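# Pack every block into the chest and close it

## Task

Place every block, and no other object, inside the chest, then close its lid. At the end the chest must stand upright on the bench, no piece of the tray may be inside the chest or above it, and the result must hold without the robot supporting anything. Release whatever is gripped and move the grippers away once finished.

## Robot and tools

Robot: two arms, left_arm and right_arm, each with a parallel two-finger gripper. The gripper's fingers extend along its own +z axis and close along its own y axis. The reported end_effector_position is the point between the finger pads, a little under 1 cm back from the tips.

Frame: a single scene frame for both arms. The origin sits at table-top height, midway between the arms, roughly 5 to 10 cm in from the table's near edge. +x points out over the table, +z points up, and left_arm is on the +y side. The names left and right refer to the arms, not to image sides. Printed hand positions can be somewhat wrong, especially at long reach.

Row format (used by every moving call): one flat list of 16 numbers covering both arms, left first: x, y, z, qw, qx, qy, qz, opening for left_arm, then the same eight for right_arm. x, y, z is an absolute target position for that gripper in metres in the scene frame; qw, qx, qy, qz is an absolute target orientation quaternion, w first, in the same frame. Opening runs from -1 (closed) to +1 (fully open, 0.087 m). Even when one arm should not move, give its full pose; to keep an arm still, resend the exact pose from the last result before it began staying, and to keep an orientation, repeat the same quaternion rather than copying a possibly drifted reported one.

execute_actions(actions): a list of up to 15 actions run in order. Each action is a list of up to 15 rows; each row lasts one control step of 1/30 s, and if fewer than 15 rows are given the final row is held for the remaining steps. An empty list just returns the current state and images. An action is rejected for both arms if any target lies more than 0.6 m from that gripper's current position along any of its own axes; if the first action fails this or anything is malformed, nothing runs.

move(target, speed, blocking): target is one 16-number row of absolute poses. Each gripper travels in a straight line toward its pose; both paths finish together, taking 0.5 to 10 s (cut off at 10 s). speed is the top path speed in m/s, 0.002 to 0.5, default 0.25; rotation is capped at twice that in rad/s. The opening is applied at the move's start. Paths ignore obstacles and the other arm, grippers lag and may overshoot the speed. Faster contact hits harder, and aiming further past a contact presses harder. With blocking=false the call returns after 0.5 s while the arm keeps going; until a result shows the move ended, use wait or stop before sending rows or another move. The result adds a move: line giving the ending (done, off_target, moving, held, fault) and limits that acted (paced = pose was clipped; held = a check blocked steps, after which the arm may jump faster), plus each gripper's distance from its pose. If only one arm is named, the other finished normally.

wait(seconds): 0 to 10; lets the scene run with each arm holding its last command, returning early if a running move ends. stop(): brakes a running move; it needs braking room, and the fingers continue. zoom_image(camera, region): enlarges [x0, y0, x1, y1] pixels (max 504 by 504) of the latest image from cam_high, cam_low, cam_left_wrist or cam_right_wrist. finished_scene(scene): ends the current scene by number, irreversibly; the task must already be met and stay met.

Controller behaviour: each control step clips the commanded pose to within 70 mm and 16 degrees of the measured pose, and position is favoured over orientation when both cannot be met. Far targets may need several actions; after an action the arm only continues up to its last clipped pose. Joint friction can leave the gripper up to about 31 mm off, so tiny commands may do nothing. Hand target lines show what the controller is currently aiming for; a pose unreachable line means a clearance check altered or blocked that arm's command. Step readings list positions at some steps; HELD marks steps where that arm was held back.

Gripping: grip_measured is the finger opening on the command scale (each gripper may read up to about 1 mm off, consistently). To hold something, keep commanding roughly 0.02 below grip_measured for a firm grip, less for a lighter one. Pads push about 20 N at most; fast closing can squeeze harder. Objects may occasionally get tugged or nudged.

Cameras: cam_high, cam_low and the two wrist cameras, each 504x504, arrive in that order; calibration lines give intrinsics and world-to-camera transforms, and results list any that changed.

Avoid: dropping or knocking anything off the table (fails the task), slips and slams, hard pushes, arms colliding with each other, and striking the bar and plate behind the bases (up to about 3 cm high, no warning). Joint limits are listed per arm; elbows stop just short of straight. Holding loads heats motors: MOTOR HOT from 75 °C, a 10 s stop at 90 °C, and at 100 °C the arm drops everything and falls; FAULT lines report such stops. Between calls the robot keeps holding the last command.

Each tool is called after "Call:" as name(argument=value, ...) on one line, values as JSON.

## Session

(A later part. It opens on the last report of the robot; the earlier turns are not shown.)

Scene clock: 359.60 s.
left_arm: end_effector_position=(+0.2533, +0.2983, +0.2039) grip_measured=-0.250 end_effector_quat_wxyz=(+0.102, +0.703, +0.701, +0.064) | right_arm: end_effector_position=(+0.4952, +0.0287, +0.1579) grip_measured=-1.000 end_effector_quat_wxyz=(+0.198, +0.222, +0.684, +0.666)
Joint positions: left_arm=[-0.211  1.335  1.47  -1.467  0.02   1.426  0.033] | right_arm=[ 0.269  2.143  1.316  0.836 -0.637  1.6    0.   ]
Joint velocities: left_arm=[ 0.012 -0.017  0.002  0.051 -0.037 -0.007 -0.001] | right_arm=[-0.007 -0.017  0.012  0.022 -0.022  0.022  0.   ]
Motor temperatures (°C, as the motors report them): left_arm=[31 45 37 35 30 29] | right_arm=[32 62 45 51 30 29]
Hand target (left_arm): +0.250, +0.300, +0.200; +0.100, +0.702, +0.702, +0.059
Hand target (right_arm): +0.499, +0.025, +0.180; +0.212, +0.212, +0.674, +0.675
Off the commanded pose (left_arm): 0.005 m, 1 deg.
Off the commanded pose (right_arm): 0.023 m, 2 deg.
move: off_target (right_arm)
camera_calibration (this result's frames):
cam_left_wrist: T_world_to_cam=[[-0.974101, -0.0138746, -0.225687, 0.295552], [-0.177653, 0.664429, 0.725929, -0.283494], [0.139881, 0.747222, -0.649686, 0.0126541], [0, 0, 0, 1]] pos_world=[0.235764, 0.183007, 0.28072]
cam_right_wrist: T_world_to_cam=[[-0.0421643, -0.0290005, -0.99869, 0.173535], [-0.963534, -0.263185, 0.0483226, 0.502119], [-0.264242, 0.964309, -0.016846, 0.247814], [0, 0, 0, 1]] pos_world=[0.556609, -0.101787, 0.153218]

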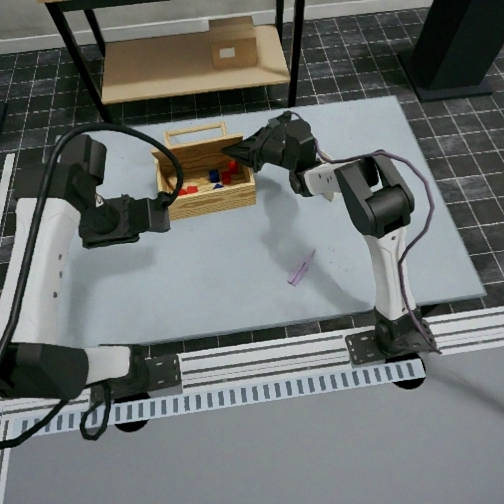

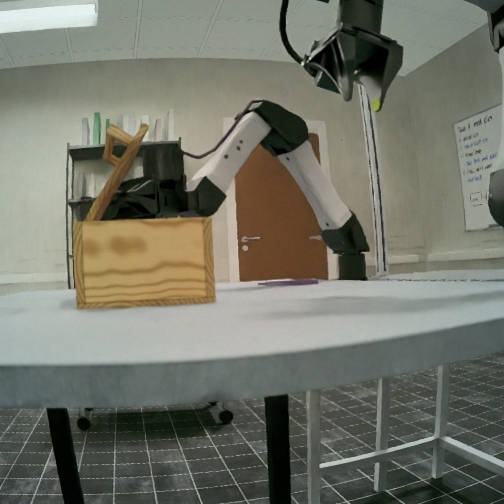

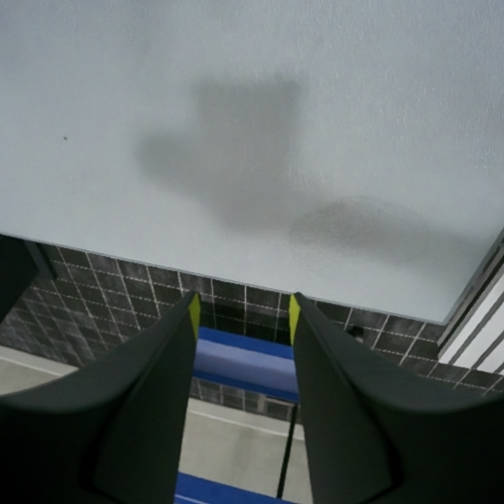

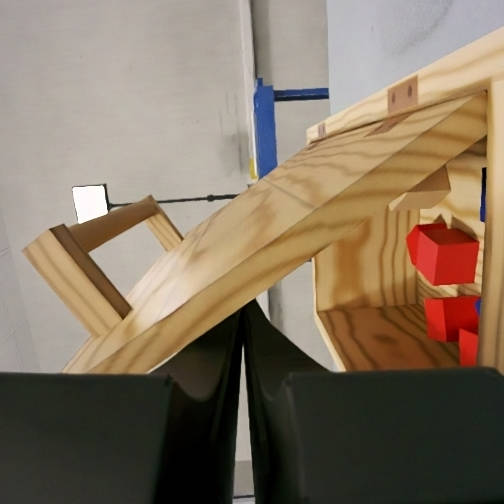

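Call:
move(target=[0.25,0.30,0.2,0.1,0.703,0.703,0.06,-0.25,0.45,0.02,0.135,0.212,0.212,0.675,0.675,-1], speed=0.05)

Call:
move(target=[0.25,0.30,0.2,0.1,0.703,0.703,0.06,-0.25,0.415,0.005,0.11,0.212,0.212,0.675,0.675,-1], speed=0.03)

Scene clock: 368.77 s.
left_arm: end_effector_position=(+0.2534, +0.2983, +0.2039) grip_measured=-0.250 end_effector_quat_wxyz=(+0.102, +0.703, +0.701, +0.064) | right_arm: end_effector_position=(+0.4544, +0.0191, +0.1194) grip_measured=-1.000 end_effector_quat_wxyz=(+0.194, +0.229, +0.686, +0.663)
Joint positions: left_arm=[-0.211  1.335  1.47  -1.467  0.02   1.427  0.033] | right_arm=[ 0.283  2.114  1.075  1.034 -0.621  1.604  0.   ]
Joint velocities: left_arm=[ 0.007 -0.002  0.007 -0.007 -0.037  0.007 -0.001] | right_arm=[-0.007 -0.017  0.002  0.051 -0.022 -0.022  0.   ]
Motor temperatures (°C, as the motors report them): left_arm=[31 43 37 35 30 29] | right_arm=[32 64 45 50 30 29]
Hand target (left_arm): +0.250, +0.300, +0.200; +0.100, +0.702, +0.702, +0.060
Hand target (right_arm): +0.450, +0.020, +0.134; +0.211, +0.212, +0.675, +0.674
Off the commanded pose (left_arm): 0.005 m, 1 deg.
Off the commanded pose (right_arm): 0.016 m, 3 deg.
move: off_target (right_arm)
camera_calibration (this result's frames):
cam_left_wrist: T_world_to_cam=[[-0.974101, -0.0134938, -0.225709, 0.295459], [-0.177422, 0.664431, 0.725984, -0.283564], [0.140172, 0.747228, -0.649617, 0.0125649], [0, 0, 0, 1]] pos_world=[0.235735, 0.183007, 0.280713]
cam_right_wrist: T_world_to_cam=[[-0.0595843, -0.0310566, -0.99774, 0.140977], [-0.963482, -0.25961, 0.0656193, 0.460021], [-0.261061, 0.965214, -0.0144538, 0.243887], [0, 0, 0, 1]] pos_world=[0.515291, -0.111599, 0.113997]

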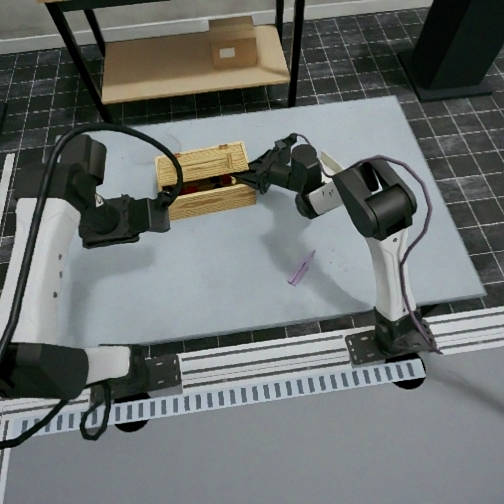

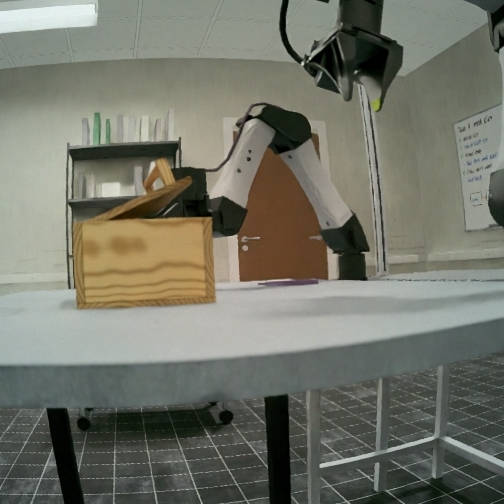

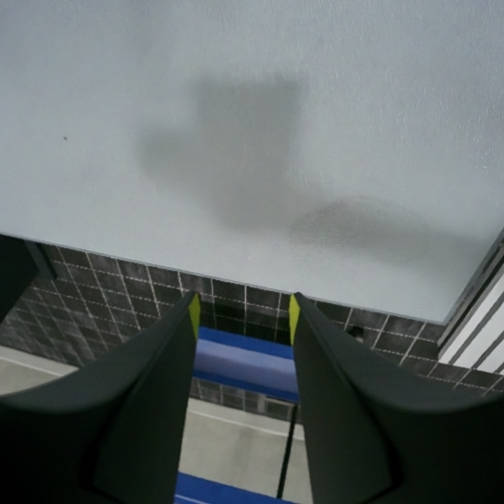

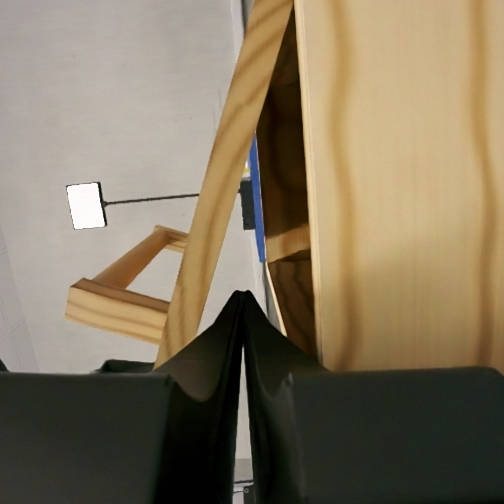

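Scene clock: 370.47 s.
left_arm: end_effector_position=(+0.2534, +0.2983, +0.2039) grip_measured=-0.250 end_effector_quat_wxyz=(+0.102, +0.703, +0.701, +0.064) | right_arm: end_effector_position=(+0.4220, +0.0062, +0.1105) grip_measured=-1.000 end_effector_quat_wxyz=(+0.213, +0.215, +0.672, +0.676)
Joint positions: left_arm=[-0.211  1.335  1.47  -1.467  0.02   1.427  0.033] | right_arm=[ 0.283  2.093  0.896  1.254 -0.612  1.606  0.   ]
Joint velocities: left_arm=[ 0.002 -0.012 -0.022 -0.037 -0.037  0.007 -0.001] | right_arm=[-0.002  0.007 -0.017 -0.066 -0.051 -0.037  0.   ]
Motor temperatures (°C, as the motors report them): left_arm=[31 43 37 35 30 29] | right_arm=[32 64 45 50 30 29]
Hand target (left_arm): +0.250, +0.300, +0.200; +0.100, +0.702, +0.702, +0.060
Hand target (right_arm): +0.415, +0.005, +0.109; +0.212, +0.212, +0.675, +0.675
Off the commanded pose (left_arm): 0.005 m, 1 deg.
Off the commanded pose (right_arm): 0.007 m, 0 deg.
move: done
camera_calibration (this result's frames):
cam_left_wrist: T_world_to_cam=[[-0.974101, -0.0134938, -0.225709, 0.295459], [-0.177422, 0.664431, 0.725984, -0.283564], [0.140172, 0.747228, -0.649617, 0.0125649], [0, 0, 0, 1]] pos_world=[0.235735, 0.183007, 0.280713]
cam_right_wrist: T_world_to_cam=[[-0.00187096, -0.00856618, -0.999962, 0.10548], [-0.967381, -0.253293, 0.00397984, 0.434431], [-0.253318, 0.967352, -0.00781286, 0.243761], [0, 0, 0, 1]] pos_world=[0.482206, -0.124861, 0.105651]

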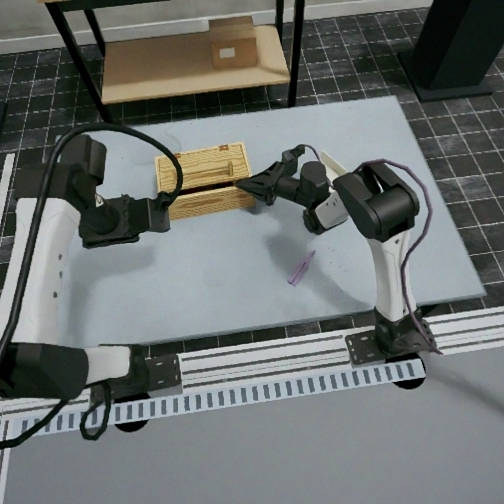

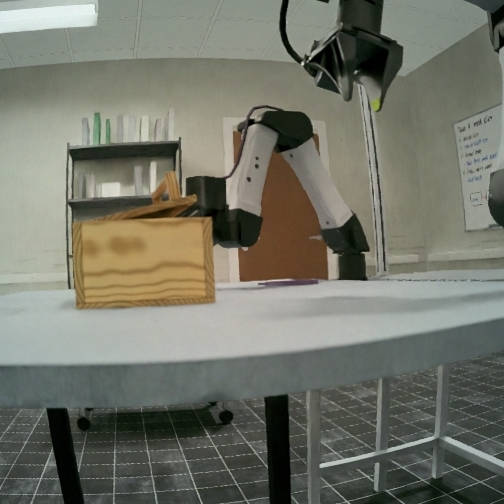

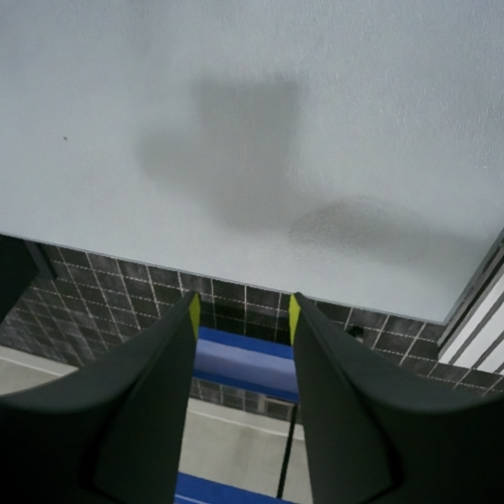

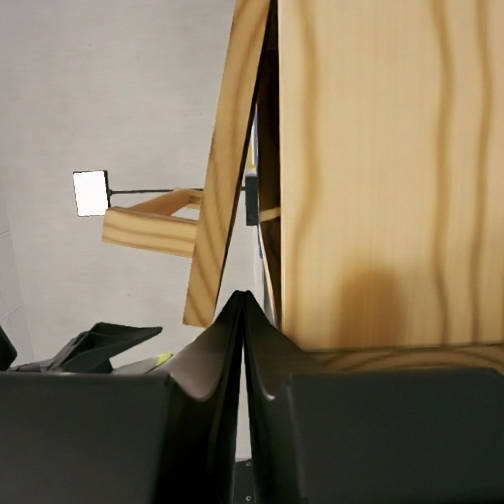

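Call:
move(target=[0.25,0.30,0.2,0.1,0.703,0.703,0.06,-0.25,0.385,-0.025,0.10,0.212,0.212,0.675,0.675,-1], speed=0.02)

Call:
move(target=[0.25,0.30,0.2,0.1,0.703,0.703,0.06,-0.25,0.30,-0.12,0.16,0.38,0.38,0.596,0.596,-1], speed=0.15)

Scene clock: 378.47 s.
left_arm: end_effector_position=(+0.2534, +0.2983, +0.2039) grip_measured=-0.250 end_effector_quat_wxyz=(+0.102, +0.703, +0.701, +0.064) | right_arm: end_effector_position=(+0.3885, -0.0202, +0.0891) grip_measured=-1.000 end_effector_quat_wxyz=(+0.199, +0.224, +0.682, +0.667)
Joint positions: left_arm=[-0.211  1.335  1.47  -1.467  0.02   1.427  0.033] | right_arm=[ 0.24   2.062  0.719  1.357 -0.663  1.606  0.   ]
Joint velocities: left_arm=[-0.012 -0.002 -0.012 -0.051 -0.037  0.037  0.001] | right_arm=[ 0.007 -0.012 -0.002  0.007 -0.022 -0.007  0.   ]
Motor temperatures (°C, as the motors report them): left_arm=[31 42 37 35 30 29] | right_arm=[32 63 43 50 30 29]
Hand target (left_arm): +0.250, +0.300, +0.200; +0.100, +0.702, +0.702, +0.060
Hand target (right_arm): +0.385, -0.025, +0.099; +0.212, +0.212, +0.675, +0.674
Off the commanded pose (left_arm): 0.005 m, 1 deg.
Off the commanded pose (right_arm): 0.012 m, 2 deg.
move: off_target (right_arm)
camera_calibration (this result's frames):
cam_left_wrist: T_world_to_cam=[[-0.974101, -0.0134938, -0.225709, 0.295459], [-0.177422, 0.664431, 0.725984, -0.283564], [0.140172, 0.747228, -0.649617, 0.0125649], [0, 0, 0, 1]] pos_world=[0.235735, 0.183007, 0.280713]
cam_right_wrist: T_world_to_cam=[[-0.0415285, -0.0233143, -0.998865, 0.0988222], [-0.964481, -0.260087, 0.0461695, 0.390366], [-0.260868, 0.965304, -0.0116852, 0.263883], [0, 0, 0, 1]] pos_world=[0.449443, -0.150894, 0.0837705]

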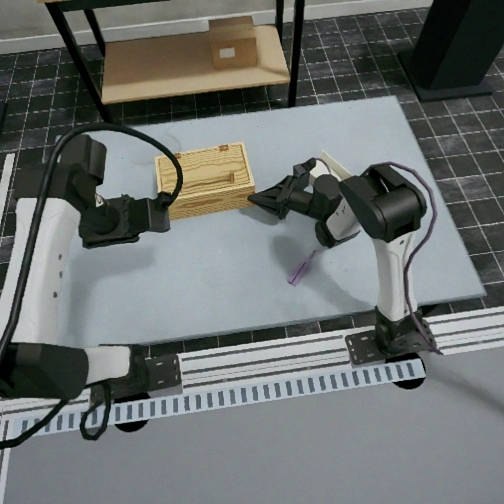

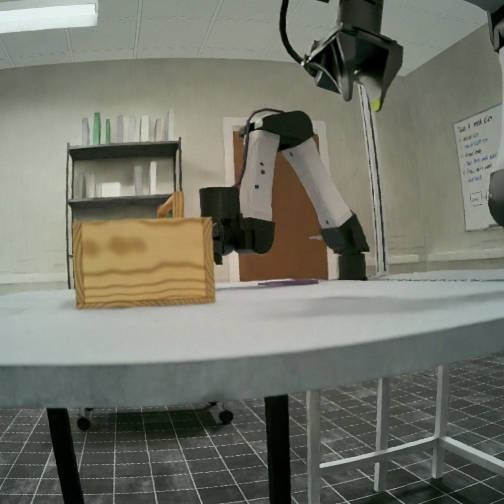

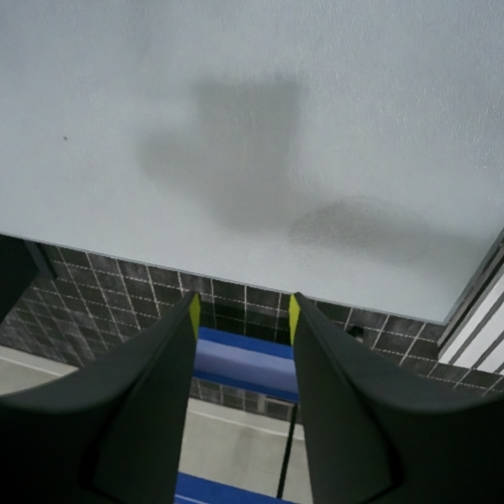

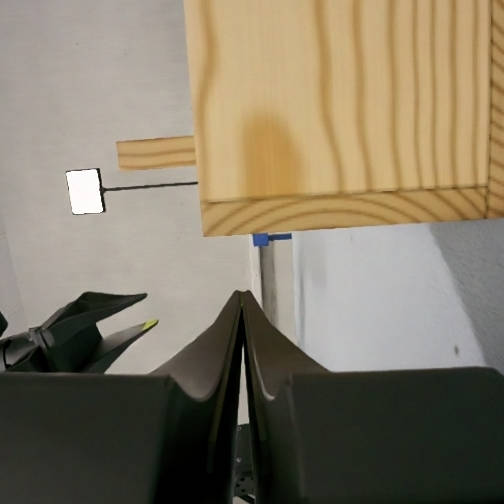

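Scene clock: 381.00 s.
left_arm: end_effector_position=(+0.2534, +0.2983, +0.2039) grip_measured=-0.250 end_effector_quat_wxyz=(+0.102, +0.703, +0.701, +0.064) | right_arm: end_effector_position=(+0.3022, -0.1206, +0.1577) grip_measured=-1.000 end_effector_quat_wxyz=(+0.376, +0.383, +0.596, +0.598)
Joint positions: left_arm=[-0.211  1.335  1.47  -1.467  0.02   1.427  0.033] | right_arm=[ 0.263  1.116  0.127  1.023 -0.115  1.605  0.   ]
Joint velocities: left_arm=[ 0.002  0.012  0.012  0.037  0.022  0.007 -0.   ] | right_arm=[-0.007  0.007 -0.002  0.022 -0.051  0.022  0.   ]
Motor temperatures (°C, as the motors report them): left_arm=[31 42 37 35 30 29] | right_arm=[32 62 43 50 30 29]
Hand target (left_arm): +0.250, +0.300, +0.200; +0.100, +0.702, +0.702, +0.060
Hand target (right_arm): +0.299, -0.121, +0.157; +0.380, +0.380, +0.597, +0.596
Off the commanded pose (left_arm): 0.005 m, 1 deg.
Off the commanded pose (right_arm): 0.003 m, 1 deg.
move: done
camera_calibration (this result's frames):
cam_left_wrist: T_world_to_cam=[[-0.974101, -0.0134938, -0.225709, 0.295459], [-0.177422, 0.664431, 0.725984, -0.283564], [0.140172, 0.747228, -0.649617, 0.0125649], [0, 0, 0, 1]] pos_world=[0.235735, 0.183007, 0.280713]
cam_right_wrist: T_world_to_cam=[[-0.0159862, -0.00389967, -0.999865, 0.156162], [-0.965885, 0.258567, 0.0144345, 0.345855], [0.258476, 0.965985, -0.00790014, 0.181596], [0, 0, 0, 1]] pos_world=[0.289615, -0.264237, 0.152584]

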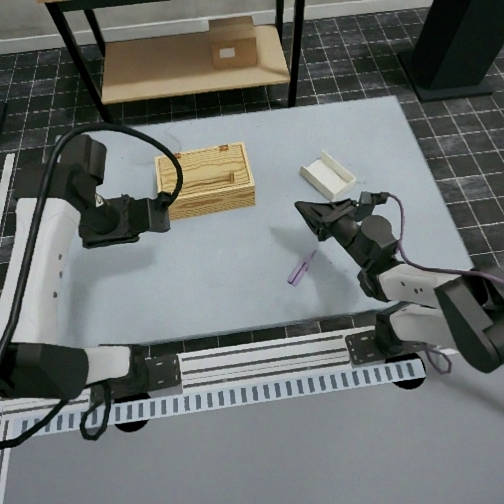

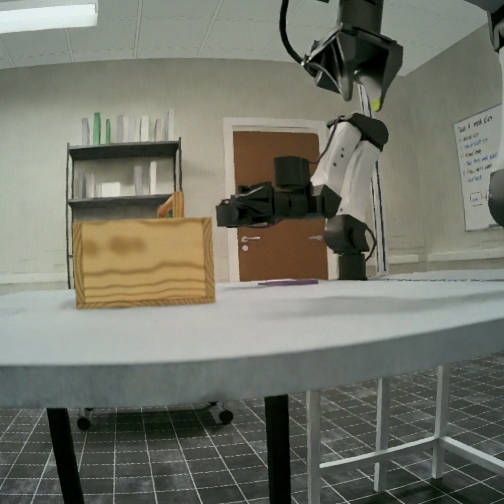

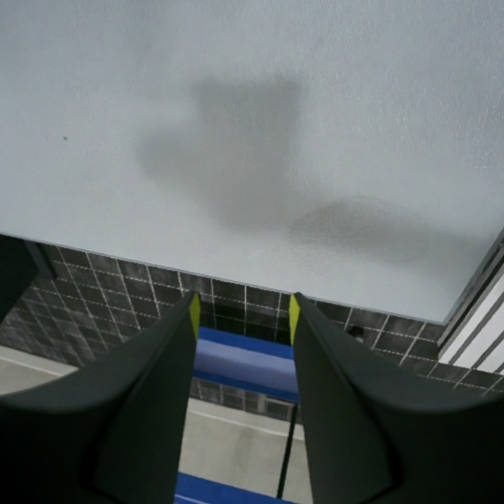

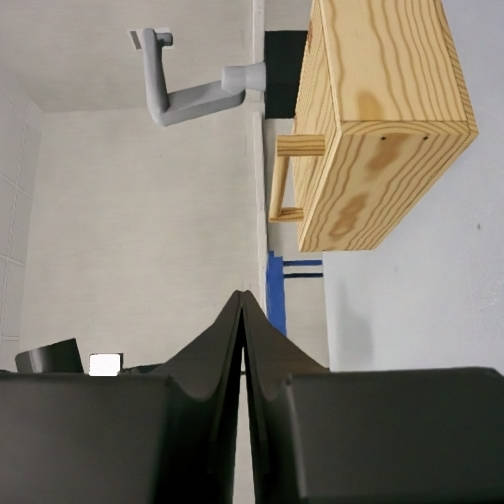

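Call:
finished_scene(scene=1)

The scene is finished: the task was done.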